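# Swap two test-tube racks between lab and reception

## Task

r1 begins in the laboratory and r2 in the reception; the door linking the rooms is locked, but the service window is open. Get the green rack, still holding every one of its tubes, standing on the reception's table, and get the grey rack standing on the lab bench. If either rack or any tube touches the floor, the task fails. At the end, both robots must have released everything and backed away. A robot that falls or is left leaning fails the task. Anything that stays in place only because a robot is holding it does not count as placed.

## Robot and tools

Robots: r1 and r2 are identical Hello Robot Stretch 3 units, one arm each. Each has a two-wheel drive base with a passive omni wheel at the back, a lift carriage on a vertical mast, a telescoping arm that extends toward the robot's RIGHT side, a wrist (yaw, pitch, roll), a two-finger gripper, and a pan/tilt head. The base measures 0.33 m long by 0.34 m wide and cannot strafe. It spins about the midpoint of the drive wheels, 0.05 m behind its front edge. To move the gripper forward or back, drive the base. With the arm retracted and the wrist folded, the wrist reaches at most 0.06 m past the right side and a spin sweeps a 0.28 m radius. An unfolded, level gripper reaches beyond that circle.

Frames: the base frame has its origin on the floor between the drive wheels, with x forward, y left and z up. hand_pose is expressed in it, at the point where the closed fingertips meet. With all wrist joints at 0, that frame's x points up, y points back along the arm toward the mast, and z points to the robot's rear. The odometry frame is the base frame where the scene began. base_odometry comes from wheel turns only, so slip counts as travel. Heading is positive to the left, -3.142 to 3.142. Each robot reports in its own frames. Only images, lidar_m, wrist_depth_mm and head_depth_mm show where the two robots are relative to each other.

execute_actions: "actions" is a list holding one action, or an empty list to just read the state and pictures. "cameras" lists the wanted camera names: r1_head_camera, r1_nav_camera, r1_wrist_camera, r2_head_camera, r2_nav_camera, r2_wrist_camera, or "all". Omitted, null or ["all"] gives all of them; [] gives none. An action is an object keyed "r1" and/or "r2". Each robot's entry may hold:
- "base": exactly one relative move from where the base last measured itself. {"translate_m": d} drives straight d metres, forward positive, -1 to 1. {"rotate_rad": d} turns in place d radians, counter-clockwise (left) positive, -3.2 to 3.2.
- "joints": absolute targets by name. lift_m 0 to 1.1 (arm height). arm_m 0 to 0.52 (extension). wrist_yaw_rad -1.345 to 4.42 (0 is along the arm, positive swings toward the front, 3.0 is folded over the base). wrist_pitch_rad -1.57 to 0.451 (0 is level, negative tips the fingers down). wrist_roll_rad -2.911 to 2.911 (0 has the fingers side by side). gripper_m -0.089 to 0.179 (larger is wider). head_pan_rad -3.953 to 1.73 (0 is forward, positive is left, -1.57 looks along the arm). head_tilt_rad -1.53 to 0.419 (negative looks down). Metres and radians throughout.
- "contact_limits": {"arm_m": effort percent, 1 to 100}. The arm motion halts with contact_stop near that effort, and the limit also caps its holding force until the next action.
All motions in an action start together. Any action ends after 15 s. A joint, base or robot left out may keep pushing toward its old target without the statuses showing it. An unknown key or out-of-range number rejects the whole call, and nothing moves. If a result reports a stop, the remaining calls in that reply are skipped.

wait: {"seconds": 0 to 10}. Nothing new is commanded; it returns the same readout. zoom_image: {"camera": name, "region": [x0, y0, x1, y1]} in pixels of that camera's latest full image, at most 504 by 504. Head images are 896x504, nav 672x504, wrist 644x364. finished_scene: {"scene": current scene number} ends the scene permanently, and the result says whether the task succeeded. Call it only once the racks rest on their own.

Readouts: base_status and joint_status give how each motion ended. "done" for the base means the wheels turned the full amount, slip included. "off_target" means it stopped short and may still be pushing. After contact_stop, time_out or torque_fault the target is dropped. Lift and arm stop on firm contact and then go slack until commanded again. A slack lift can sag under load or be pushed up by closing fingers resting on a surface. Base, wrist and head have no contact stop. A wrist servo pushed hard for a few seconds switches off for 10 s (torque_fault). on_its_own lists uncommanded behaviour; "held at" there is the held target, not the position. motor_effort is in percent, positive toward higher values, with the action's peak in brackets; readings carry biases and noise. Positive wheel effort pushes forward. lidar_m gives 12 distances in metres from the base origin, in 30-degree sectors: 1st straight ahead, then counter-clockwise (4th left, 7th behind, 10th right). "-" means nothing seen. The scan plane sits 0.17 m up, so it sees table legs, not tops. It ignores clear objects and its own robot, but sees the other robot. wrist_depth_mm (45 to 1000) and head_depth_mm (280 to 4000, sideways picture) are 7x7 median-depth grids read from the top left. base_tilt is in degrees, with forward and right positive, about 4 degrees of fixed bias. turned_by_wheels and turned_by_imu give the turn since the last result.

Gripper: to grip, command a value under the object's width; smaller squeezes harder, but the stall guard may then ease off, so resend a different value. To release, go at least 0.02 above the touching value. The fingertip gap is smaller than gripper_m: 0.007 less near closed, 0.025 less wide open. Neither the reading nor "done" confirms a hold, so check the cameras.

Speed: with lift_m below 0.30, arm_m below 0.03 and wrist_yaw_rad above 2.54 the base reaches 0.30 m/s and 1.9 rad/s; otherwise 0.10 m/s and 0.63 rad/s.

Avoid: folding or unfolding the wrist unless lift_m is 0.32 to 0.95, pitch is -0.4 and roll is about 0; once folded, the lift may go down to 0.25. With yaw below -0.4, keep pitch at -0.5 or lower. Do not push the arm into rigid things with the gripper above about 0.45 m, and do not push twice after a contact_stop, since the robot may tip. Do not drive while the gripper is holding or pushing something fixed, and do not snag furniture, especially when reversing. If tilted, undo the last move in small steps, free the gripper and lower lift_m to about 0.2. Robots must never press against each other; once bases touch, any further millimetre is a hard press that fails the run. Two robots given the same drive may differ by up to 2.5 cm per metre. Keep racks level so tubes stay in, hand them through the service window without dropping anything, and be aware that loose objects may get nudged occasionally.

Each tool is called after "Call:" as name(argument=value, ...) on one line, values as JSON.

## Session

I'll start by looking at the current state of the scene.

Call:
execute_actions(actions=[])

Scene clock: 0.00 s.
r1.base_odometry: x=+0.000 y=+0.000 heading=+0.000 (m, m, rad; r1's odometry frame)
r1.turned_by_wheels: +0.000 (rad since the last result)
r1.turned_by_imu: +0.000 (rad since the last result)
r1.base_tilt: forward=-1.6 right=+1.0 (deg)
r1.lidar_m: 1.08 1.09 1.36 2.88 3.17 1.07 1.66 1.90 1.25 1.13 1.15 1.16
r1.head_depth_mm: 1106 1112 1117 1121 1131 1136 1149 / 1085 1092 1096 1107 1110 1116 1119 / 1059 1065 1072 1086 1087 1091 1100 / 1045 1044 1051 1059 1064 1070 1075 / 1025 1028 1034 1040 1044 1054 1060 / 1002 1009 1021 1017 1024 1033 1035 / 984 991 996 996 1003 1012 1017
r1.base_status: not commanded
r1.joint_positions: lift_m=+0.411 arm_m=+0.002 wrist_yaw_rad=+2.804 wrist_pitch_rad=-0.572 wrist_roll_rad=+0.010 gripper_m=+0.037 head_pan_rad=-0.006 head_tilt_rad=+0.006
r1.joint_status: not commanded
r1.motor_effort: left_wheel=-1 right_wheel=+0 lift_m=+36 arm_m=+0 wrist_yaw_rad=+1 wrist_pitch_rad=+3 wrist_roll_rad=+0 gripper_m=+0 head_pan_rad=+0 head_tilt_rad=+1 (%)
r1.hand_pose: x=+0.0457 y=+0.0444 z=+0.3911 quat_wxyz=(+0.311, +0.705, +0.082, +0.632) (m; r1's base frame)
r1.wrist_depth_mm: - - - - - - 933 / - - - - - - 958 / - 943 959 984 977 980 935 / 767 809 792 801 799 818 791 / 682 - 674 686 689 688 680 / 584 571 - 588 605 589 599 / 515 535 - 527 512 526 527
r2.base_odometry: x=+0.000 y=+0.000 heading=+0.000 (m, m, rad; r2's odometry frame)
r2.turned_by_wheels: +0.000 (rad since the last result)
r2.turned_by_imu: +0.000 (rad since the last result)
r2.base_tilt: forward=-1.2 right=-2.1 (deg)
r2.lidar_m: 1.32 1.28 1.37 1.04 1.02 1.09 1.54 3.48 0.96 2.06 3.29 1.77
r2.head_depth_mm: 1787 1798 1776 1763 1754 1746 1742 / 1675 1676 1663 1658 1646 1632 1630 / 1580 1571 1556 1542 1544 1531 1528 / 1466 1443 1440 1429 1424 1428 1412 / 1374 1361 1358 1347 1346 1342 1338 / 1299 1287 1286 1280 1277 1269 1259 / 1230 1222 1217 1214 1206 1199 1199
r2.base_status: not commanded
r2.joint_positions: lift_m=+0.574 arm_m=+0.003 wrist_yaw_rad=+2.972 wrist_pitch_rad=-0.402 wrist_roll_rad=+0.014 gripper_m=+0.037 head_pan_rad=+0.009 head_tilt_rad=+0.005
r2.joint_status: not commanded
r2.motor_effort: left_wheel=+0 right_wheel=+1 lift_m=+27 arm_m=+0 wrist_yaw_rad=+0 wrist_pitch_rad=+8 wrist_roll_rad=+0 gripper_m=+0 head_pan_rad=+0 head_tilt_rad=+1 (%)
r2.hand_pose: x=+0.0169 y=+0.0753 z=+0.5903 quat_wxyz=(+0.200, +0.707, +0.081, +0.674) (m; r2's base frame)
r2.wrist_depth_mm: 804 - - - - - - / 836 - - - - - - / 918 - - - - - - / 951 - - - - - - / 988 - - - - 990 969 / 955 903 - 827 835 827 835 / 803 768 - 762 748 749 724
pictures: r1_head_camera (sideways: a quarter turn clockwise sets it upright), r1_nav_camera (sideways: a quarter turn counterclockwise sets it upright), r1_wrist_camera, r2_head_camera (sideways: a quarter turn clockwise sets it upright), r2_nav_camera (sideways: a quarter turn counterclockwise sets it upright), r2_wrist_camera
Images, in order (width x height): r1_head_camera 896x504, r1_nav_camera 672x504, r1_wrist_camera 644x364, r2_head_camera 896x504, r2_nav_camera 672x504, r2_wrist_camera 644x364.

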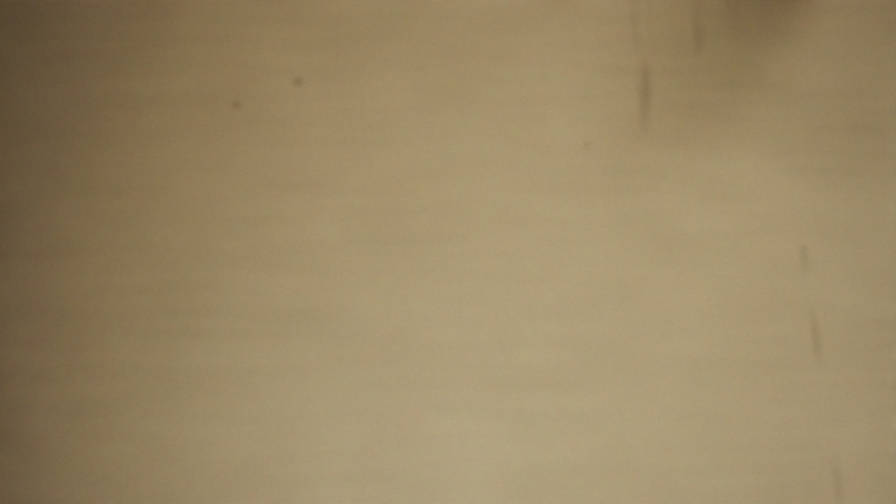

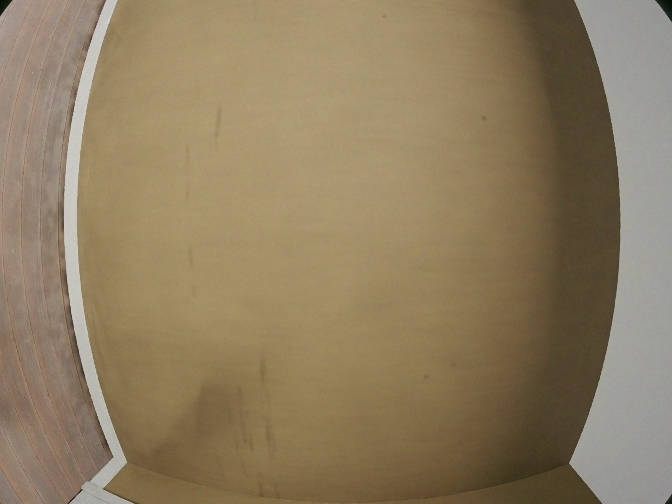

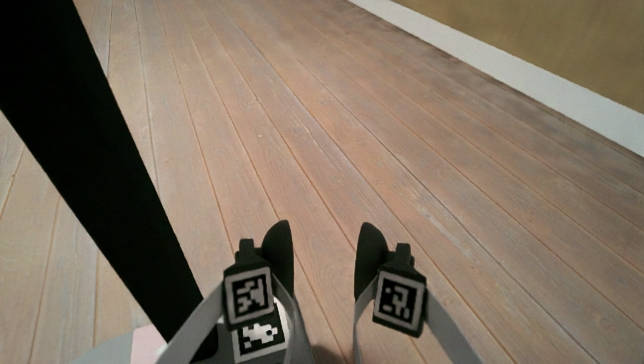

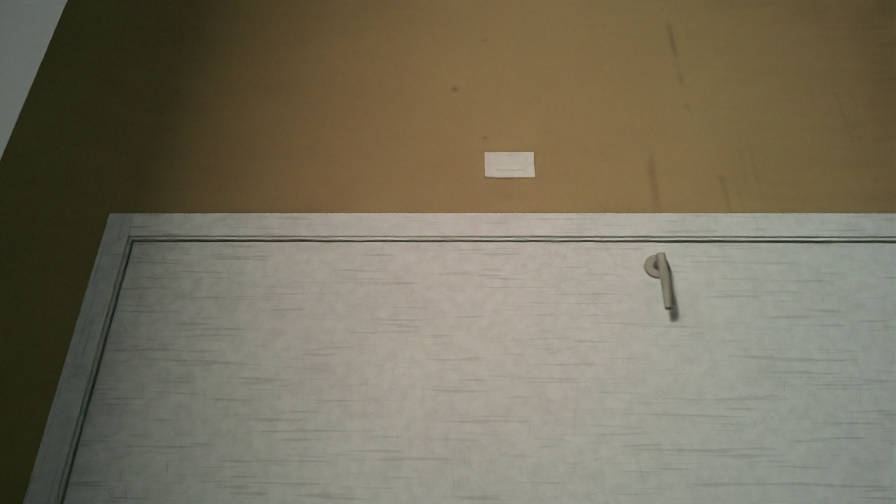

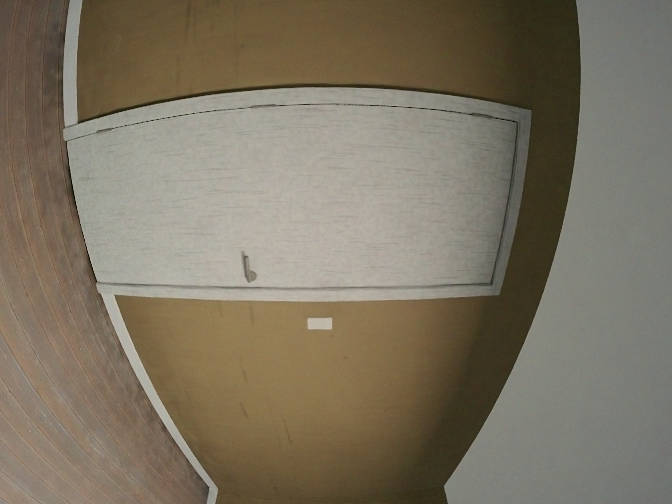

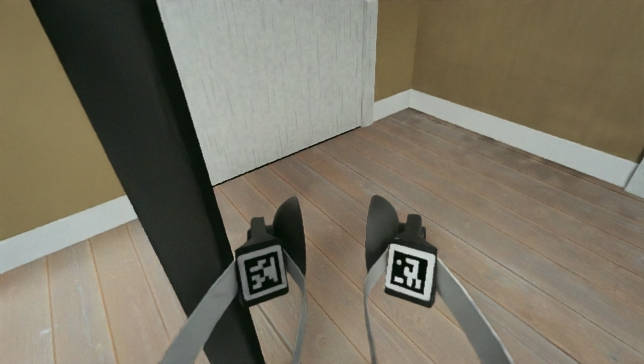

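Call:
execute_actions(actions=[{"r1": {"joints": {"head_pan_rad": 1.6, "head_tilt_rad": -0.3}}, "r2": {"joints": {"head_pan_rad": 1.6, "head_tilt_rad": -0.3}}}], cameras=["r1_nav_camera", "r2_nav_camera"])

Call:
execute_actions(actions=[{"r1": {"joints": {"head_pan_rad": -1.6, "head_tilt_rad": -0.3}}, "r2": {"joints": {"head_pan_rad": -1.6, "head_tilt_rad": -0.3}}}], cameras=["r1_nav_camera", "r2_nav_camera"])

Call:
execute_actions(actions=[{"r1": {"joints": {"head_pan_rad": -3.14, "head_tilt_rad": -0.3}}, "r2": {"joints": {"head_pan_rad": -3.14, "head_tilt_rad": -0.3}}}], cameras=["r1_nav_camera", "r2_nav_camera"])

Scene clock: 10.07 s.
r1.base_odometry: x=+0.000 y=+0.000 heading=+0.000 (m, m, rad; r1's odometry frame)
r1.turned_by_wheels: +0.000 (rad since the last result)
r1.turned_by_imu: +0.000 (rad since the last result)
r1.base_tilt: forward=-1.7 right=+1.1 (deg)
r1.lidar_m: 1.08 1.09 1.37 2.88 3.16 1.07 1.66 1.89 1.26 1.13 1.15 1.17
r1.head_depth_mm: 2193 2252 2289 2339 2369 1945 1513 / 2863 2887 2994 3040 2607 1902 1522 / 2874 3077 3263 3490 2632 1918 1507 / 2838 2993 3190 3421 2619 1914 1514 / 2792 2953 3145 3378 2615 1904 1517 / 2753 2926 3079 3266 2631 1915 1517 / 2710 2896 3040 3259 2654 1919 1509
r1.base_status: not commanded
r1.joint_positions: lift_m=+0.411 arm_m=+0.002 wrist_yaw_rad=+2.804 wrist_pitch_rad=-0.572 wrist_roll_rad=+0.010 gripper_m=+0.037 head_pan_rad=+1.593 head_tilt_rad=-0.296
r1.joint_status: all done
r1.motor_effort: left_wheel=-1(1) right_wheel=+0(0) lift_m=+36(36) arm_m=+0(0) wrist_yaw_rad=+1(1) wrist_pitch_rad=+3(3) wrist_roll_rad=+0(0) gripper_m=+0(1) head_pan_rad=+3(38) head_tilt_rad=-1(18) (%)
r1.hand_pose: x=+0.0457 y=+0.0444 z=+0.3911 quat_wxyz=(+0.311, +0.705, +0.082, +0.632) (m; r1's base frame)
r1.wrist_depth_mm: - - - - - - 927 / - - - - - - 952 / - 957 959 969 977 972 955 / 776 810 801 797 803 810 828 / 677 - 673 678 681 688 682 / 588 577 - 594 604 597 605 / 517 532 - 524 514 527 531
r2.base_odometry: x=+0.000 y=+0.000 heading=+0.000 (m, m, rad; r2's odometry frame)
r2.turned_by_wheels: +0.000 (rad since the last result)
r2.turned_by_imu: -0.001 (rad since the last result)
r2.base_tilt: forward=-1.2 right=-2.1 (deg)
r2.lidar_m: 1.32 1.28 1.37 1.04 1.02 1.09 1.54 3.47 0.96 2.06 3.28 1.77
r2.head_depth_mm: 1172 1248 1336 1446 1548 1667 1600 / 1110 1168 1239 1316 1405 1511 1545 / 1049 1105 1171 1231 1304 1405 1492 / 991 1045 1097 1163 1229 1303 1392 / 945 993 1038 1094 1156 1222 1302 / 901 941 986 1035 1089 1152 1214 / 862 900 936 975 1020 1082 1145
r2.base_status: not commanded
r2.joint_positions: lift_m=+0.574 arm_m=+0.003 wrist_yaw_rad=+2.972 wrist_pitch_rad=-0.402 wrist_roll_rad=+0.014 gripper_m=+0.037 head_pan_rad=+1.593 head_tilt_rad=-0.296
r2.joint_status: all done
r2.motor_effort: left_wheel=+0(0) right_wheel=+0(1) lift_m=+27(28) arm_m=-1(0) wrist_yaw_rad=+0(0) wrist_pitch_rad=+8(8) wrist_roll_rad=+0(0) gripper_m=+0(1) head_pan_rad=+3(30) head_tilt_rad=-1(18) (%)
r2.hand_pose: x=+0.0169 y=+0.0753 z=+0.5903 quat_wxyz=(+0.200, +0.707, +0.081, +0.674) (m; r2's base frame)
r2.wrist_depth_mm: 795 - - - - - - / 825 - - - - - - / 886 - - - - - - / 949 - - - - - - / 972 - - - - - 985 / 935 923 - 851 824 862 833 / 803 801 - 768 751 748 726
pictures: r1_nav_camera (sideways: a quarter turn counterclockwise sets it upright), r2_nav_camera (sideways: a quarter turn counterclockwise sets it upright)
camera_calibration (this result's frames):
r1_nav_camera: T_world_to_cam=[[0.0153018, 0.323692, 0.946039, -1.19738], [0.99855, 0.0438879, -0.0311676, 0.0824282], [-0.0516084, 0.945144, -0.322551, 0.376411], [0, 0, 0, 1]] pos_world=[-0.0445607, 0.0282009, 1.25675]
r2_nav_camera: T_world_to_cam=[[0.0170951, 0.256357, 0.966431, -1.21615], [0.998839, 0.0391581, -0.0280555, 0.0736276], [-0.0450359, 0.965789, -0.25539, 0.29021], [0, 0, 0, 1]] pos_world=[-0.0396822, 0.028603, 1.2515]
Images, in order (width x height): r1_nav_camera 672x504, r2_nav_camera 672x504.

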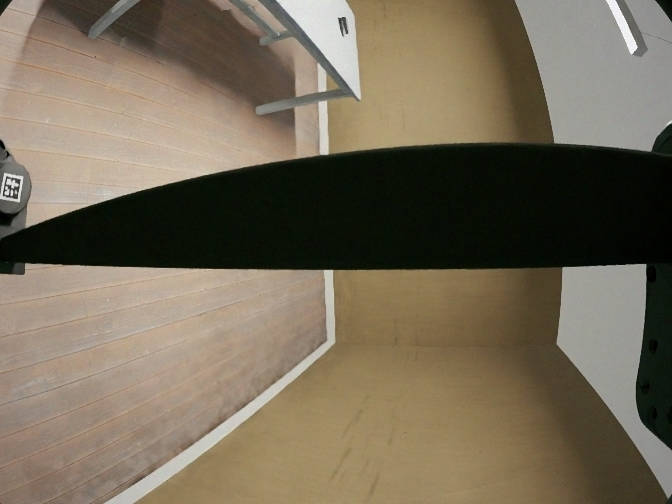

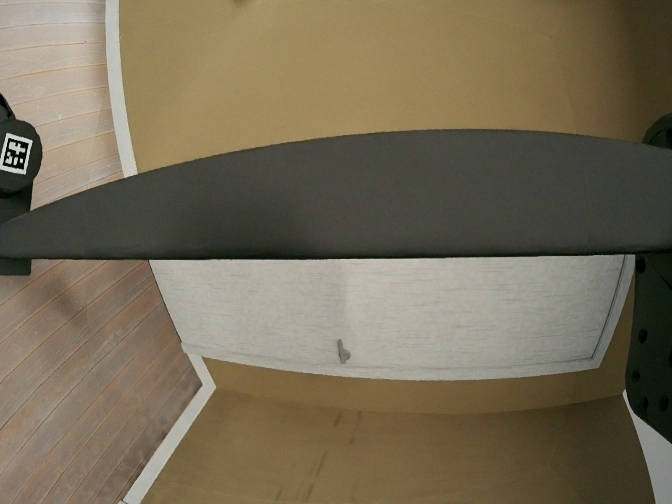

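Scene clock: 12.07 s.
r1.base_odometry: x=+0.000 y=+0.000 heading=+0.000 (m, m, rad; r1's odometry frame)
r1.turned_by_wheels: +0.000 (rad since the last result)
r1.turned_by_imu: +0.000 (rad since the last result)
r1.base_tilt: forward=-1.6 right=+1.1 (deg)
r1.lidar_m: 1.08 1.09 1.37 2.87 3.17 1.07 1.66 1.89 1.25 1.12 1.15 1.16
r1.head_depth_mm: 1070 1140 1215 1309 1405 1528 1519 / 1051 1113 1189 1284 1375 1478 1511 / 1031 1091 1161 1244 1343 1437 1516 / 1011 1071 1138 1222 1312 1407 1476 / 981 1041 1095 1170 1253 1345 1424 / 956 1010 1073 1134 1222 1311 1403 / 940 992 1052 1112 1198 1288 1384
r1.base_status: not commanded
r1.joint_positions: lift_m=+0.411 arm_m=+0.002 wrist_yaw_rad=+2.804 wrist_pitch_rad=-0.572 wrist_roll_rad=+0.010 gripper_m=+0.037 head_pan_rad=-1.593 head_tilt_rad=-0.296
r1.joint_status: all done
r1.motor_effort: left_wheel=-1(1) right_wheel=+0(0) lift_m=+36(36) arm_m=+0(0) wrist_yaw_rad=+1(0) wrist_pitch_rad=+3(3) wrist_roll_rad=+0(0) gripper_m=+1(0) head_pan_rad=-3(36) head_tilt_rad=-1(0) (%)
r1.hand_pose: x=+0.0457 y=+0.0444 z=+0.3911 quat_wxyz=(+0.311, +0.705, +0.082, +0.632) (m; r1's base frame)
r1.wrist_depth_mm: - - - - - - 925 / - - - - - - 954 / - 963 979 959 962 977 930 / 774 805 784 802 792 799 818 / 668 - 684 680 688 684 680 / 582 568 - 589 596 592 591 / 519 525 - 519 509 524 528
r2.base_odometry: x=+0.000 y=+0.000 heading=+0.000 (m, m, rad; r2's odometry frame)
r2.turned_by_wheels: +0.000 (rad since the last result)
r2.turned_by_imu: +0.000 (rad since the last result)
r2.base_tilt: forward=-1.3 right=-2.0 (deg)
r2.lidar_m: 1.32 1.28 1.38 1.04 1.02 1.09 1.54 3.47 0.96 2.06 3.30 1.78
r2.head_depth_mm: - - - - 1214 1043 1453 / 3865 - - 2054 1215 1989 1598 / 3645 3787 - 2032 1373 2087 1598 / 3425 3588 3780 2032 2617 2063 1592 / 3217 3393 3547 2245 2892 2068 1599 / 3064 3242 3382 3456 2733 2077 1583 / 2916 3019 3188 3310 2890 2057 1589
r2.base_status: not commanded
r2.joint_positions: lift_m=+0.574 arm_m=+0.003 wrist_yaw_rad=+2.972 wrist_pitch_rad=-0.402 wrist_roll_rad=+0.014 gripper_m=+0.037 head_pan_rad=-1.593 head_tilt_rad=-0.296
r2.joint_status: all done
r2.motor_effort: left_wheel=+0(0) right_wheel=+1(1) lift_m=+28(28) arm_m=+0(0) wrist_yaw_rad=+0(1) wrist_pitch_rad=+8(8) wrist_roll_rad=+0(0) gripper_m=+0(0) head_pan_rad=-2(30) head_tilt_rad=-1(3) (%)
r2.hand_pose: x=+0.0169 y=+0.0753 z=+0.5903 quat_wxyz=(+0.200, +0.707, +0.081, +0.674) (m; r2's base frame)
r2.wrist_depth_mm: 799 - - - - - - / 842 - - - - - - / 920 - - - - - - / 937 - - - - - - / - - - - - - 998 / 979 901 - 874 846 846 841 / 801 787 - 775 768 738 731
pictures: r1_nav_camera (sideways: a quarter turn counterclockwise sets it upright), r2_nav_camera (sideways: a quarter turn counterclockwise sets it upright)
camera_calibration (this result's frames):
r1_nav_camera: T_world_to_cam=[[-0.02951, -0.32289, 0.945976, -1.19702], [-0.999514, 0.0000242372, -0.0311719, 0.094622], [0.0100421, -0.946437, -0.322733, 0.376273], [0, 0, 0, 1]] pos_world=[0.0554732, -0.0303903, 1.25674]
r2_nav_camera: T_world_to_cam=[[-0.0283436, -0.255544, 0.966382, -1.2158], [-0.999595, 0.00476089, -0.0280588, 0.0858223], [0.0025694, -0.966786, -0.255575, 0.29016], [0, 0, 0, 1]] pos_world=[0.0505818, -0.0305768, 1.2515]
Images, in order (width x height): r1_nav_camera 672x504, r2_nav_camera 672x504.

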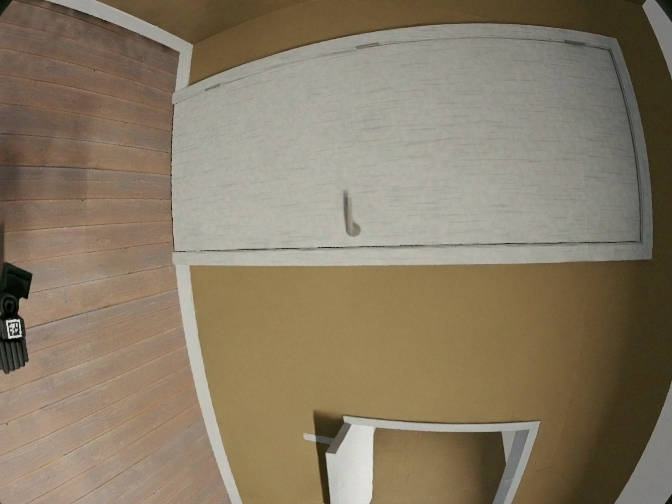

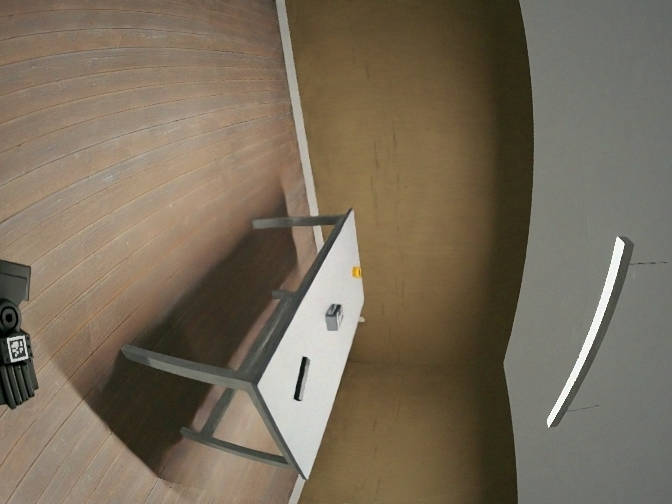

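Scene clock: 13.37 s.
r1.base_odometry: x=+0.000 y=+0.000 heading=+0.000 (m, m, rad; r1's odometry frame)
r1.turned_by_wheels: +0.000 (rad since the last result)
r1.turned_by_imu: +0.000 (rad since the last result)
r1.base_tilt: forward=-1.6 right=+1.1 (deg)
r1.lidar_m: 1.07 1.09 1.37 2.88 3.17 1.07 1.66 1.89 1.25 1.13 1.15 1.17
r1.head_depth_mm: 3491 3787 - 1719 1165 1805 1522 / 3483 3709 3965 1710 2396 1858 1442 / 3354 3622 3827 3858 2469 1928 1526 / 3320 3531 3758 3954 2624 1934 1523 / 3301 3488 3697 3850 2626 1913 1517 / 3269 3477 3663 3873 2622 1925 1514 / 3167 3404 3548 3777 2594 1917 1507
r1.base_status: not commanded
r1.joint_positions: lift_m=+0.411 arm_m=+0.002 wrist_yaw_rad=+2.804 wrist_pitch_rad=-0.572 wrist_roll_rad=+0.010 gripper_m=+0.037 head_pan_rad=-3.133 head_tilt_rad=-0.296
r1.joint_status: all done
r1.motor_effort: left_wheel=-1(1) right_wheel=-1(0) lift_m=+36(35) arm_m=+0(0) wrist_yaw_rad=+1(0) wrist_pitch_rad=+3(3) wrist_roll_rad=+0(0) gripper_m=+0(0) head_pan_rad=-3(36) head_tilt_rad=-1(0) (%)
r1.hand_pose: x=+0.0457 y=+0.0444 z=+0.3911 quat_wxyz=(+0.311, +0.705, +0.082, +0.632) (m; r1's base frame)
r1.wrist_depth_mm: - - - - - - 913 / - - - - - - 969 / - 966 967 953 957 982 966 / 759 809 800 793 801 806 806 / 662 - 683 680 681 679 677 / 581 568 - 586 608 592 601 / 518 532 - 519 511 523 526
r2.base_odometry: x=+0.000 y=+0.000 heading=+0.000 (m, m, rad; r2's odometry frame)
r2.turned_by_wheels: +0.000 (rad since the last result)
r2.turned_by_imu: +0.000 (rad since the last result)
r2.base_tilt: forward=-1.2 right=-2.1 (deg)
r2.lidar_m: 1.31 1.28 1.37 1.04 1.02 1.09 1.54 3.46 0.96 2.06 3.29 1.78
r2.head_depth_mm: 1230 - - 1598 1372 1458 1478 / 1326 - - 1585 1621 1676 1590 / 1362 1708 1809 1742 1900 1916 1596 / 1852 1998 2092 2175 2320 2062 1598 / 2324 2449 2592 2772 2777 2063 1597 / 2915 3148 3345 3633 2881 2057 1589 / 3053 3189 3333 3511 2891 2056 1588
r2.base_status: not commanded
r2.joint_positions: lift_m=+0.574 arm_m=+0.003 wrist_yaw_rad=+2.972 wrist_pitch_rad=-0.402 wrist_roll_rad=+0.014 gripper_m=+0.037 head_pan_rad=-3.133 head_tilt_rad=-0.296
r2.joint_status: all done
r2.motor_effort: left_wheel=+0(0) right_wheel=+0(1) lift_m=+27(27) arm_m=+0(0) wrist_yaw_rad=-1(1) wrist_pitch_rad=+8(8) wrist_roll_rad=+0(0) gripper_m=+0(0) head_pan_rad=-3(31) head_tilt_rad=-1(3) (%)
r2.hand_pose: x=+0.0169 y=+0.0753 z=+0.5903 quat_wxyz=(+0.200, +0.707, +0.081, +0.674) (m; r2's base frame)
r2.wrist_depth_mm: 801 - - - - - - / 866 - - - - - - / 900 - - - - - - / 982 - - - - - - / - - - - - 990 963 / 937 904 - 918 831 853 864 / 802 808 - 779 743 732 723
pictures: r1_nav_camera (sideways: a quarter turn counterclockwise sets it upright), r2_nav_camera (sideways: a quarter turn counterclockwise sets it upright)
camera_calibration (this result's frames):
r1_nav_camera: T_world_to_cam=[[-0.323675, 0.0195553, 0.945966, -1.19522], [-0.0307457, 0.999041, -0.0311725, 0.0887133], [-0.945669, -0.0391742, -0.322763, 0.382141], [0, 0, 0, 1]] pos_world=[-0.0227545, -0.0502854, 1.25674]
r2_nav_camera: T_world_to_cam=[[-0.256325, 0.0204598, 0.966374, -1.2144], [-0.0260254, 0.999267, -0.0280593, 0.0798842], [-0.96624, -0.0323426, -0.255604, 0.296108], [0, 0, 0, 1]] pos_world=[-0.0230909, -0.0454023, 1.2515]
Images, in order (width x height): r1_nav_camera 672x504, r2_nav_camera 672x504.

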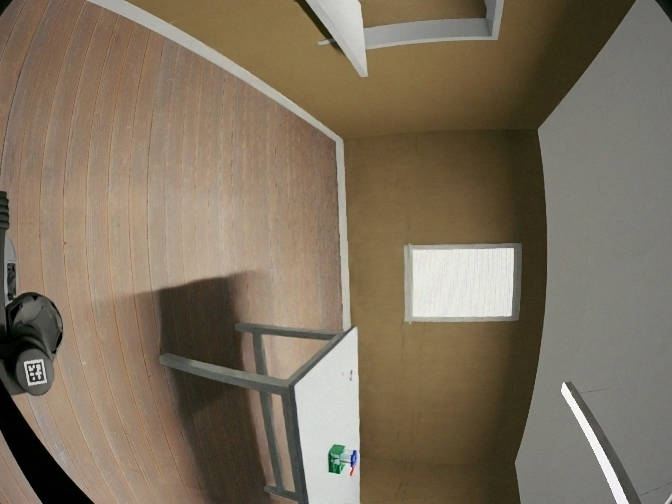

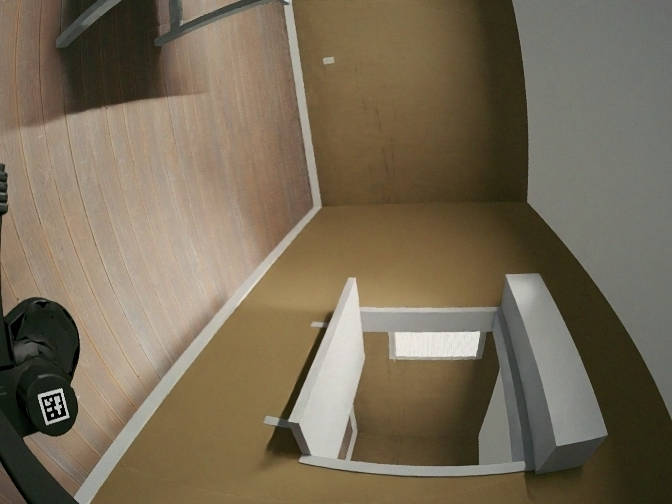

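Call:
execute_actions(actions=[{"r1": {"joints": {"head_pan_rad": -3.79, "head_tilt_rad": -0.3}}, "r2": {"joints": {"head_pan_rad": -1.8, "head_tilt_rad": -0.3}}}], cameras=["r1_head_camera", "r2_head_camera"])

Scene clock: 44.90 s.
r1.base_odometry: x=+0.000 y=+0.000 heading=+0.000 (m, m, rad; r1's odometry frame)
r1.turned_by_wheels: +0.000 (rad since the last result)
r1.turned_by_imu: +0.000 (rad since the last result)
r1.base_tilt: forward=-1.6 right=+1.1 (deg)
r1.lidar_m: 1.07 1.09 1.37 2.90 3.17 1.07 1.66 1.89 1.25 1.13 1.15 1.16
r1.head_depth_mm: 3072 3243 3417 - - - - / 3341 3463 3629 2261 2489 1928 1518 / 3646 3776 3914 2038 2625 1922 1510 / 3889 - - 1706 2522 1918 1518 / - - - 1569 2359 1913 1516 / - - - 1699 1282 1928 1522 / 3677 3847 - 1687 1183 1732 1426
r1.base_status: not commanded
r1.joint_positions: lift_m=+0.411 arm_m=+0.002 wrist_yaw_rad=+2.804 wrist_pitch_rad=-0.572 wrist_roll_rad=+0.010 gripper_m=+0.037 head_pan_rad=-3.783 head_tilt_rad=-0.296
r1.joint_status: all done
r1.motor_effort: left_wheel=-1(1) right_wheel=+0(0) lift_m=+36(36) arm_m=+0(1) wrist_yaw_rad=+0(1) wrist_pitch_rad=+3(4) wrist_roll_rad=+0(0) gripper_m=+0(1) head_pan_rad=-3(31) head_tilt_rad=-2(2) (%)
r1.hand_pose: x=+0.0457 y=+0.0444 z=+0.3911 quat_wxyz=(+0.311, +0.705, +0.082, +0.632) (m; r1's base frame)
r1.wrist_depth_mm: - - - - - - 921 / - - - - - - 952 / - 954 973 967 972 976 944 / 774 796 796 799 803 820 816 / 678 - 683 673 682 676 678 / 584 573 - 585 599 594 605 / 513 528 - 526 512 526 528
r2.base_odometry: x=+0.000 y=+0.000 heading=+0.000 (m, m, rad; r2's odometry frame)
r2.turned_by_wheels: +0.000 (rad since the last result)
r2.turned_by_imu: -0.001 (rad since the last result)
r2.base_tilt: forward=-1.3 right=-2.1 (deg)
r2.lidar_m: 1.32 1.28 1.37 1.04 1.02 1.09 1.55 3.47 0.96 2.06 3.29 1.78
r2.head_depth_mm: 3446 3614 3764 3860 1480 1833 1605 / 3687 3960 - - 1243 1908 1594 / - - - - 1213 1106 1453 / 3920 - - 2023 1237 2071 1589 / 3632 3845 - 2024 1452 2067 1591 / 3369 3529 3703 2028 2592 2050 1586 / 3111 3342 3454 2010 2865 2068 1583
r2.base_status: not commanded
r2.joint_positions: lift_m=+0.574 arm_m=+0.003 wrist_yaw_rad=+2.972 wrist_pitch_rad=-0.402 wrist_roll_rad=+0.014 gripper_m=+0.037 head_pan_rad=-1.807 head_tilt_rad=-0.296
r2.joint_status: all done
r2.motor_effort: left_wheel=+0(0) right_wheel=+1(1) lift_m=+28(27) arm_m=+0(0) wrist_yaw_rad=-1(1) wrist_pitch_rad=+8(8) wrist_roll_rad=+0(0) gripper_m=+0(0) head_pan_rad=+2(30) head_tilt_rad=-1(0) (%)
r2.hand_pose: x=+0.0169 y=+0.0753 z=+0.5903 quat_wxyz=(+0.200, +0.707, +0.081, +0.674) (m; r2's base frame)
r2.wrist_depth_mm: 801 - - - - - - / 828 - - - - - - / 905 - - - - - - / 944 - - - - - - / 992 - - - - - - / 910 925 - 881 852 871 833 / 815 792 - 760 752 736 726
pictures: r1_head_camera (sideways: a quarter turn clockwise sets it upright), r2_head_camera (sideways: a quarter turn clockwise sets it upright)
camera_calibration (this result's frames):
r1_head_camera: T_world_to_cam=[[0.236817, -0.179507, -0.954827, 1.26374], [-0.641891, -0.766648, -0.0150728, 0.0292267], [-0.72931, 0.616465, -0.296779, 0.347079], [0, 0, 0, 1]] pos_world=[-0.0273863, 0.0352951, 1.3101]
r2_head_camera: T_world_to_cam=[[0.0371558, 0.245991, -0.96856, 1.27403], [0.96334, -0.266516, -0.0307333, 0.0316758], [-0.265697, -0.931911, -0.246876, 0.281544], [0, 0, 0, 1]] pos_world=[-0.00304657, -0.0425831, 1.30445]
Images, in order (width x height): r1_head_camera 896x504, r2_head_camera 896x504.

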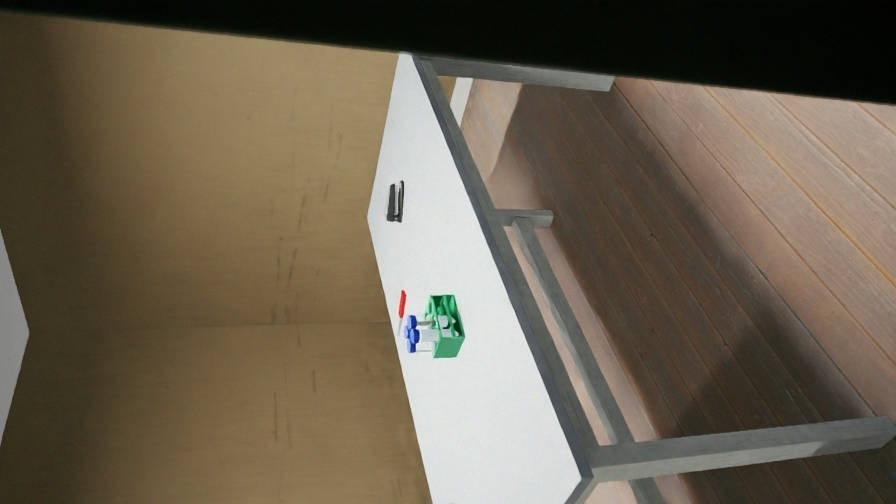

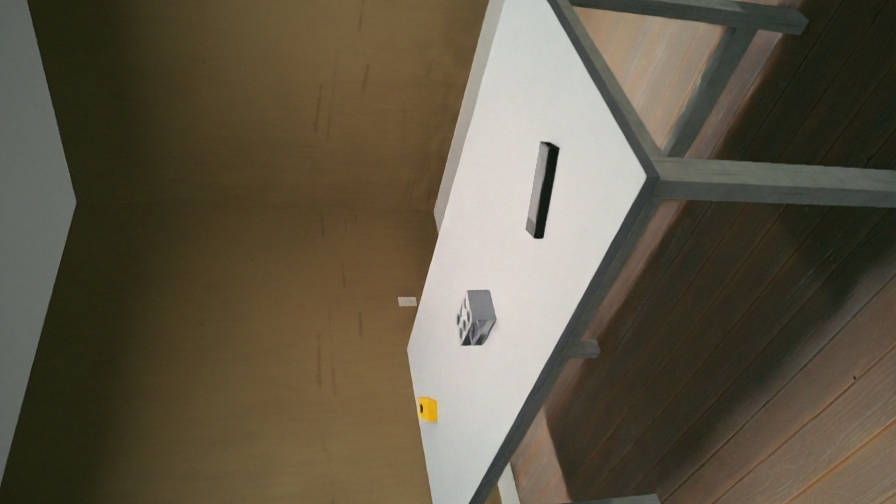

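Call:
zoom_image(camera="r1_head_camera", region=[360, 250, 520, 400])

Call:
zoom_image(camera="r2_head_camera", region=[400, 240, 560, 390])

Region (360, 250, 520, 400) of r1_head_camera's 896x504 image, scaled by 3.150, with more detail than that image has; it fills the top 472 rows of this view, and the rest is white.

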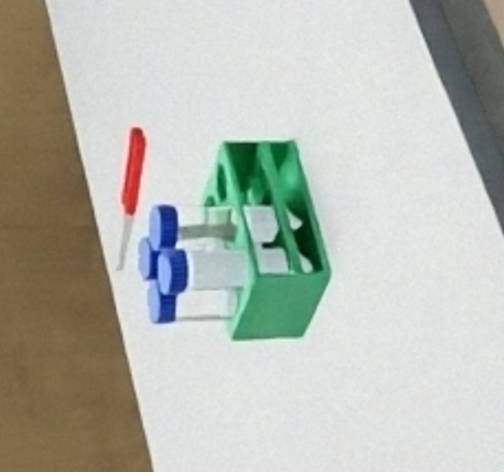

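Region (400, 240, 560, 390) of r2_head_camera's 896x504 image, scaled by 3.150, with more detail than that image has; it fills the top 472 rows of this view, and the rest is white.

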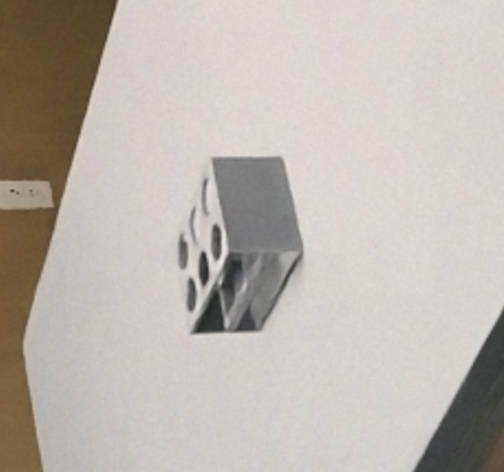

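Call:
execute_actions(actions=[{"r1": {"joints": {"head_pan_rad": -2.35, "head_tilt_rad": -0.2}}, "r2": {"joints": {"head_pan_rad": -3.6, "head_tilt_rad": -0.2}}}], cameras=["r1_head_camera", "r2_head_camera"])

Scene clock: 140.37 s.
r1.base_odometry: x=+0.000 y=+0.000 heading=+0.000 (m, m, rad; r1's odometry frame)
r1.turned_by_wheels: +0.000 (rad since the last result)
r1.turned_by_imu: -0.001 (rad since the last result)
r1.base_tilt: forward=-1.6 right=+1.0 (deg)
r1.lidar_m: 1.08 1.08 1.37 2.89 3.15 1.07 1.66 1.89 1.25 1.13 1.15 1.17
r1.head_depth_mm: 3108 3377 3621 3782 3118 2171 1650 / 2511 2680 2873 3079 2972 2157 1649 / 2100 2219 2350 2476 2612 2139 1645 / 1818 1974 2077 2041 2176 2120 1646 / 1576 - - 1767 1860 1906 1649 / 1415 - - 1787 1624 1692 1650 / 1275 - - 1764 1436 1499 1523
r1.base_status: not commanded
r1.joint_positions: lift_m=+0.411 arm_m=+0.002 wrist_yaw_rad=+2.804 wrist_pitch_rad=-0.572 wrist_roll_rad=+0.010 gripper_m=+0.037 head_pan_rad=-2.357 head_tilt_rad=-0.211
r1.joint_status: all done
r1.motor_effort: left_wheel=-1(1) right_wheel=+0(0) lift_m=+36(36) arm_m=+0(0) wrist_yaw_rad=+0(2) wrist_pitch_rad=+3(3) wrist_roll_rad=+0(0) gripper_m=+0(0) head_pan_rad=+3(36) head_tilt_rad=+4(12) (%)
r1.hand_pose: x=+0.0457 y=+0.0444 z=+0.3911 quat_wxyz=(+0.311, +0.705, +0.082, +0.632) (m; r1's base frame)
r1.wrist_depth_mm: - - - - - - 916 / - - - - - - 957 / - 977 962 969 985 993 936 / 778 796 786 790 798 804 807 / 667 - 679 674 682 679 681 / 582 567 - 594 602 594 596 / 519 525 - 521 508 526 523
r2.base_odometry: x=+0.000 y=+0.000 heading=+0.000 (m, m, rad; r2's odometry frame)
r2.turned_by_wheels: +0.000 (rad since the last result)
r2.turned_by_imu: -0.001 (rad since the last result)
r2.base_tilt: forward=-1.3 right=-2.0 (deg)
r2.lidar_m: 1.32 1.28 1.37 1.04 1.01 1.09 1.54 3.45 0.96 2.06 3.30 1.78
r2.head_depth_mm: 932 958 981 1014 1043 1076 1115 / 989 1015 1049 1084 1116 1151 1189 / 988 1080 1108 1156 1185 1242 1289 / 995 - - - 1240 1343 1402 / 997 - - - 1332 1459 1529 / 1065 - - - 1455 1606 1627 / 1148 1645 1755 1764 1660 1790 1739
r2.base_status: not commanded
r2.joint_positions: lift_m=+0.574 arm_m=+0.003 wrist_yaw_rad=+2.972 wrist_pitch_rad=-0.402 wrist_roll_rad=+0.014 gripper_m=+0.037 head_pan_rad=-3.593 head_tilt_rad=-0.211
r2.joint_status: all done
r2.motor_effort: left_wheel=+0(0) right_wheel=+0(1) lift_m=+28(28) arm_m=+1(1) wrist_yaw_rad=-1(0) wrist_pitch_rad=+8(8) wrist_roll_rad=+0(0) gripper_m=+0(0) head_pan_rad=-3(30) head_tilt_rad=+4(10) (%)
r2.hand_pose: x=+0.0169 y=+0.0753 z=+0.5903 quat_wxyz=(+0.200, +0.707, +0.081, +0.674) (m; r2's base frame)
r2.wrist_depth_mm: 776 - - - - - - / 840 - - - - - - / 910 - - - - - - / 990 - - - - - - / - - - - - 970 993 / 947 899 - 891 806 866 836 / 813 784 - 772 754 739 716
pictures: r1_head_camera (sideways: a quarter turn clockwise sets it upright), r2_head_camera (sideways: a quarter turn clockwise sets it upright)
camera_calibration (this result's frames):
r1_head_camera: T_world_to_cam=[[0.153667, 0.150238, -0.976635, 1.29275], [0.664909, -0.746853, -0.0102705, 0.0150046], [-0.730946, -0.647795, -0.214661, 0.240209], [0, 0, 0, 1]] pos_world=[-0.0330496, -0.0274063, 1.31426]
r2_head_camera: T_world_to_cam=[[0.157541, -0.0524395, -0.986119, 1.29626], [-0.467913, -0.883338, -0.0277794, 0.0365641], [-0.869619, 0.465795, -0.163699, 0.176964], [0, 0, 0, 1]] pos_world=[-0.0332142, 0.0178449, 1.30825]
Images, in order (width x height): r1_head_camera 896x504, r2_head_camera 896x504.

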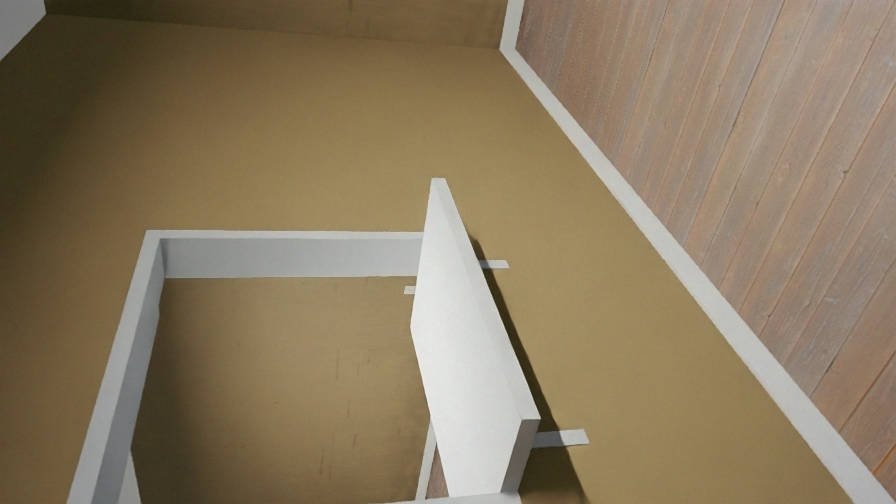

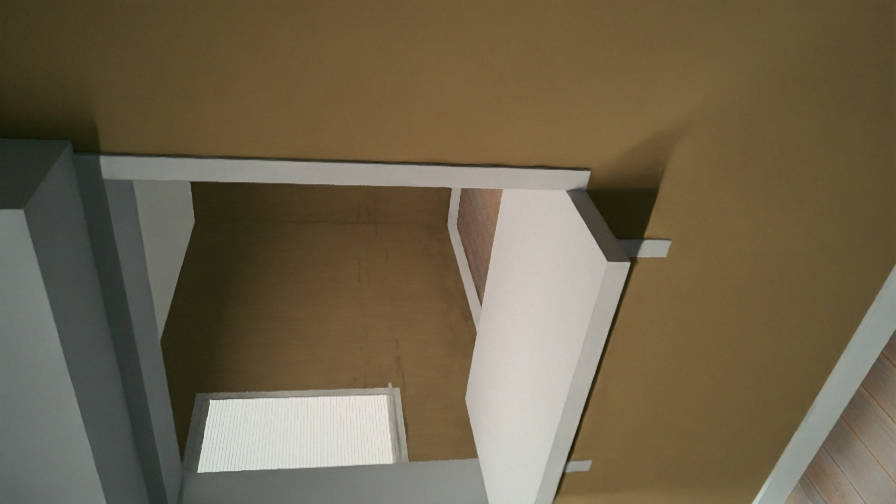

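Call:
execute_actions(actions=[{"r1": {"base": {"rotate_rad": -0.912}, "joints": {"lift_m": 0.28, "wrist_pitch_rad": -0.4, "wrist_yaw_rad": 3.0, "head_pan_rad": -3.14, "head_tilt_rad": -0.4}}, "r2": {"base": {"rotate_rad": -1.379}, "joints": {"lift_m": 0.28, "head_pan_rad": 0.0, "head_tilt_rad": -0.4}}}], cameras=[])

Call:
execute_actions(actions=[{"r1": {"base": {"translate_m": -1.0}}, "r2": {"base": {"translate_m": 1.0}}}], cameras=["r1_nav_camera", "r2_nav_camera"])

Scene clock: 263.37 s.
r1.base_odometry: x=+0.000 y=+0.000 heading=-0.912 (m, m, rad; r1's odometry frame)
r1.turned_by_wheels: -0.912 (rad since the last result)
r1.turned_by_imu: -0.920 (rad since the last result)
r1.base_tilt: forward=-1.6 right=+1.1 (deg)
r1.lidar_m: 1.19 1.11 1.08 1.12 1.55 3.13 2.13 1.07 3.64 1.62 1.19 1.13
r1.head_depth_mm: 2760 2939 3114 3223 2251 1726 1394 / 2887 3093 3294 3216 2255 1719 1400 / 2997 3226 3465 3204 2250 1710 1397 / 3196 3424 3571 3019 2258 1719 1388 / 3339 3627 2264 3000 2247 1725 1398 / 3592 3801 2251 2568 2248 1722 1392 / 3759 - - 1481 2219 1707 1384
r1.base_status: done
r1.joint_positions: lift_m=+0.280 arm_m=+0.002 wrist_yaw_rad=+2.999 wrist_pitch_rad=-0.420 wrist_roll_rad=+0.010 gripper_m=+0.037 head_pan_rad=-3.133 head_tilt_rad=-0.395
r1.joint_status: all done
r1.motor_effort: left_wheel=+1(9) right_wheel=-3(9) lift_m=+29(30) arm_m=-1(1) wrist_yaw_rad=+2(3) wrist_pitch_rad=+5(6) wrist_roll_rad=+0(0) gripper_m=+0(0) head_pan_rad=-3(34) head_tilt_rad=-3(15) (%)
r1.hand_pose: x=+0.0106 y=+0.0753 z=+0.2923 quat_wxyz=(+0.197, +0.703, +0.097, +0.676) (m; r1's base frame)
r1.wrist_depth_mm: - - - - - 939 844 / - - - - - 997 923 / 971 983 969 - 983 987 921 / 749 745 766 747 767 782 785 / 589 595 632 616 623 617 619 / 504 504 - 532 520 519 522 / 446 - - - 428 446 445
r2.base_odometry: x=+0.000 y=+0.000 heading=-1.379 (m, m, rad; r2's odometry frame)
r2.turned_by_wheels: -1.379 (rad since the last result)
r2.turned_by_imu: -1.373 (rad since the last result)
r2.base_tilt: forward=-1.2 right=-2.1 (deg)
r2.lidar_m: 2.18 2.72 1.49 1.29 1.28 1.19 1.01 1.03 1.18 2.01 1.51 0.96
r2.head_depth_mm: 3370 3591 3800 1510 2236 1818 1470 / 3246 3462 3624 1617 2433 1826 1461 / 3163 3371 3536 3011 2425 1824 1458 / 3047 3248 3426 3347 2420 1825 1454 / 2978 3123 3306 3468 2402 1822 1459 / 2842 3062 3251 3339 2424 1807 1452 / 2778 2945 3138 3276 2402 1807 1451
r2.base_status: done
r2.joint_positions: lift_m=+0.281 arm_m=+0.003 wrist_yaw_rad=+2.972 wrist_pitch_rad=-0.402 wrist_roll_rad=+0.014 gripper_m=+0.037 head_pan_rad=-0.007 head_tilt_rad=-0.395
r2.joint_status: all done
r2.motor_effort: left_wheel=+3(10) right_wheel=-2(5) lift_m=+15(21) arm_m=-1(1) wrist_yaw_rad=-1(1) wrist_pitch_rad=+8(8) wrist_roll_rad=+0(0) gripper_m=+0(0) head_pan_rad=+3(30) head_tilt_rad=-1(13) (%)
r2.hand_pose: x=+0.0169 y=+0.0752 z=+0.2968 quat_wxyz=(+0.200, +0.707, +0.081, +0.674) (m; r2's base frame)
r2.wrist_depth_mm: - - - - - - - / - - - - - - - / - - 994 935 910 906 882 / 788 738 742 734 719 711 699 / 647 642 642 598 602 586 577 / 545 530 - 520 488 492 477 / 476 - - - 431 428 422
pictures: none
No camera images: the call's "cameras" was empty. Leave "cameras" out to get every camera's image.

Scene clock: 268.40 s.
r1.base_odometry: x=-0.612 y=+0.791 heading=-0.912 (m, m, rad; r1's odometry frame)
r1.turned_by_wheels: +0.000 (rad since the last result)
r1.turned_by_imu: -0.002 (rad since the last result)
r1.base_tilt: forward=-1.5 right=+1.1 (deg)
r1.lidar_m: 2.07 1.64 1.58 1.65 2.29 2.29 1.14 1.13 1.09 0.55 2.07 2.01
r1.head_depth_mm: 1961 2107 2242 2444 2241 1720 1406 / 2062 2228 2344 2572 2238 1720 1395 / 2164 2306 2494 2695 2046 1660 1397 / 2285 2467 2659 1313 1975 1656 1395 / 2411 2612 2828 1308 960 1730 1389 / 2561 2800 3118 1297 917 784 1395 / 2708 2966 3300 1301 920 707 1351
r1.base_status: done
r1.joint_positions: lift_m=+0.280 arm_m=+0.002 wrist_yaw_rad=+2.999 wrist_pitch_rad=-0.420 wrist_roll_rad=+0.010 gripper_m=+0.037 head_pan_rad=-3.133 head_tilt_rad=-0.396
r1.joint_status: not commanded
r1.motor_effort: left_wheel=+1(8) right_wheel=-3(11) lift_m=+31(30) arm_m=+0(0) wrist_yaw_rad=+1(2) wrist_pitch_rad=+5(5) wrist_roll_rad=+0(0) gripper_m=+0(0) head_pan_rad=-3(2) head_tilt_rad=-1(1) (%)
r1.hand_pose: x=+0.0105 y=+0.0754 z=+0.2924 quat_wxyz=(+0.197, +0.703, +0.097, +0.676) (m; r1's base frame)
r1.wrist_depth_mm: - - - - - - - / - - - - - - - / 988 988 984 992 - - - / 741 752 753 767 773 773 775 / 600 601 630 617 621 617 622 / 504 511 - 529 521 518 526 / 451 - - - 432 444 446
r2.base_odometry: x=+0.191 y=-0.982 heading=-1.379 (m, m, rad; r2's odometry frame)
r2.turned_by_wheels: +0.000 (rad since the last result)
r2.turned_by_imu: -0.003 (rad since the last result)
r2.base_tilt: forward=-1.3 right=-2.1 (deg)
r2.lidar_m: 1.18 2.33 1.87 1.59 1.59 1.79 1.99 1.99 0.54 0.57 1.10 1.26
r2.head_depth_mm: 2361 2556 2735 2862 1008 784 1457 / 2293 2453 2642 2785 1006 1764 1457 / 2205 2347 2519 2662 1311 1760 1454 / 2130 2286 2435 2601 2431 1769 1456 / 2074 2188 2346 2500 2396 1829 1450 / 2005 2138 2271 2440 2400 1812 1452 / 1939 2055 2183 2346 2408 1786 1442
r2.base_status: done
r2.joint_positions: lift_m=+0.281 arm_m=+0.003 wrist_yaw_rad=+2.972 wrist_pitch_rad=-0.402 wrist_roll_rad=+0.014 gripper_m=+0.037 head_pan_rad=-0.007 head_tilt_rad=-0.396
r2.joint_status: not commanded
r2.motor_effort: left_wheel=+3(15) right_wheel=-1(5) lift_m=+15(16) arm_m=-1(0) wrist_yaw_rad=-1(1) wrist_pitch_rad=+8(9) wrist_roll_rad=+0(0) gripper_m=+0(0) head_pan_rad=+2(3) head_tilt_rad=-2(3) (%)
r2.hand_pose: x=+0.0169 y=+0.0752 z=+0.2968 quat_wxyz=(+0.200, +0.707, +0.081, +0.674) (m; r2's base frame)
r2.wrist_depth_mm: - - - - - - - / - - - - - - - / - - 977 945 917 918 873 / 818 744 766 750 728 700 689 / 652 641 640 607 618 582 570 / 549 530 - 534 480 490 483 / 471 - - - 436 427 422
pictures: r1_nav_camera (sideways: a quarter turn counterclockwise sets it upright), r2_nav_camera (sideways: a quarter turn counterclockwise sets it upright)
camera_calibration (this result's frames):
r1_nav_camera: T_world_to_cam=[[-0.416292, 0.0188611, 0.909035, -1.14645], [-0.027237, 0.999077, -0.0332024, 0.0913305], [-0.908823, -0.0385813, -0.415394, 0.502464], [0, 0, 0, 1]] pos_world=[-0.0181196, -0.0502372, 1.25392]
r2_nav_camera: T_world_to_cam=[[0.350869, -0.0251759, 0.936086, -1.17855], [0.00733536, -0.999534, -0.0296318, 0.0817242], [0.936396, 0.0172634, -0.350521, 0.408033], [0, 0, 0, 1]] pos_world=[0.0308372, 0.044971, 1.24867]
Images, in order (width x height): r1_nav_camera 672x504, r2_nav_camera 672x504.

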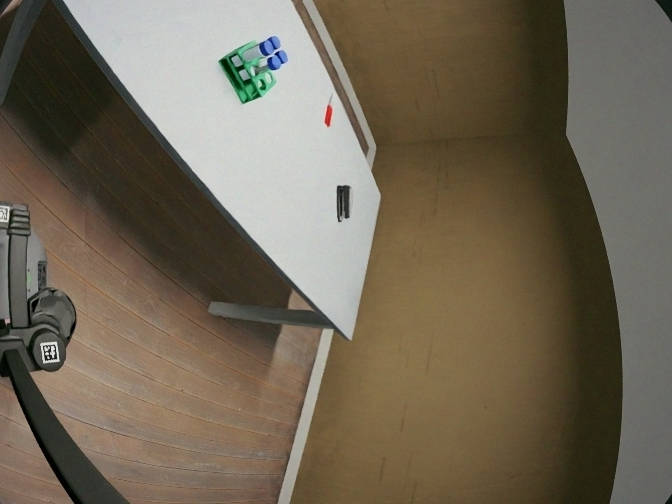

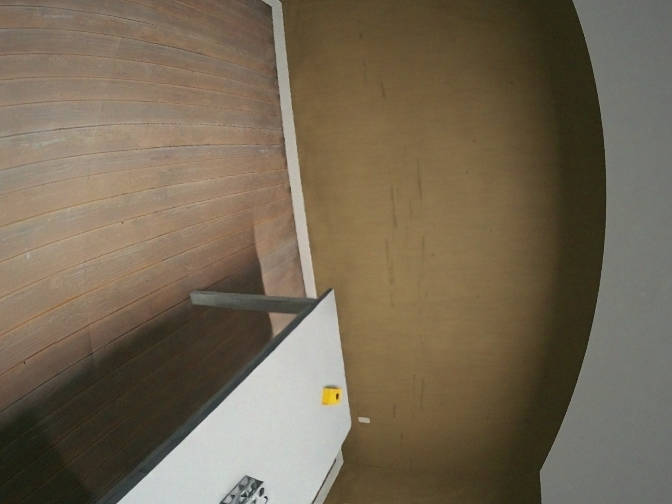

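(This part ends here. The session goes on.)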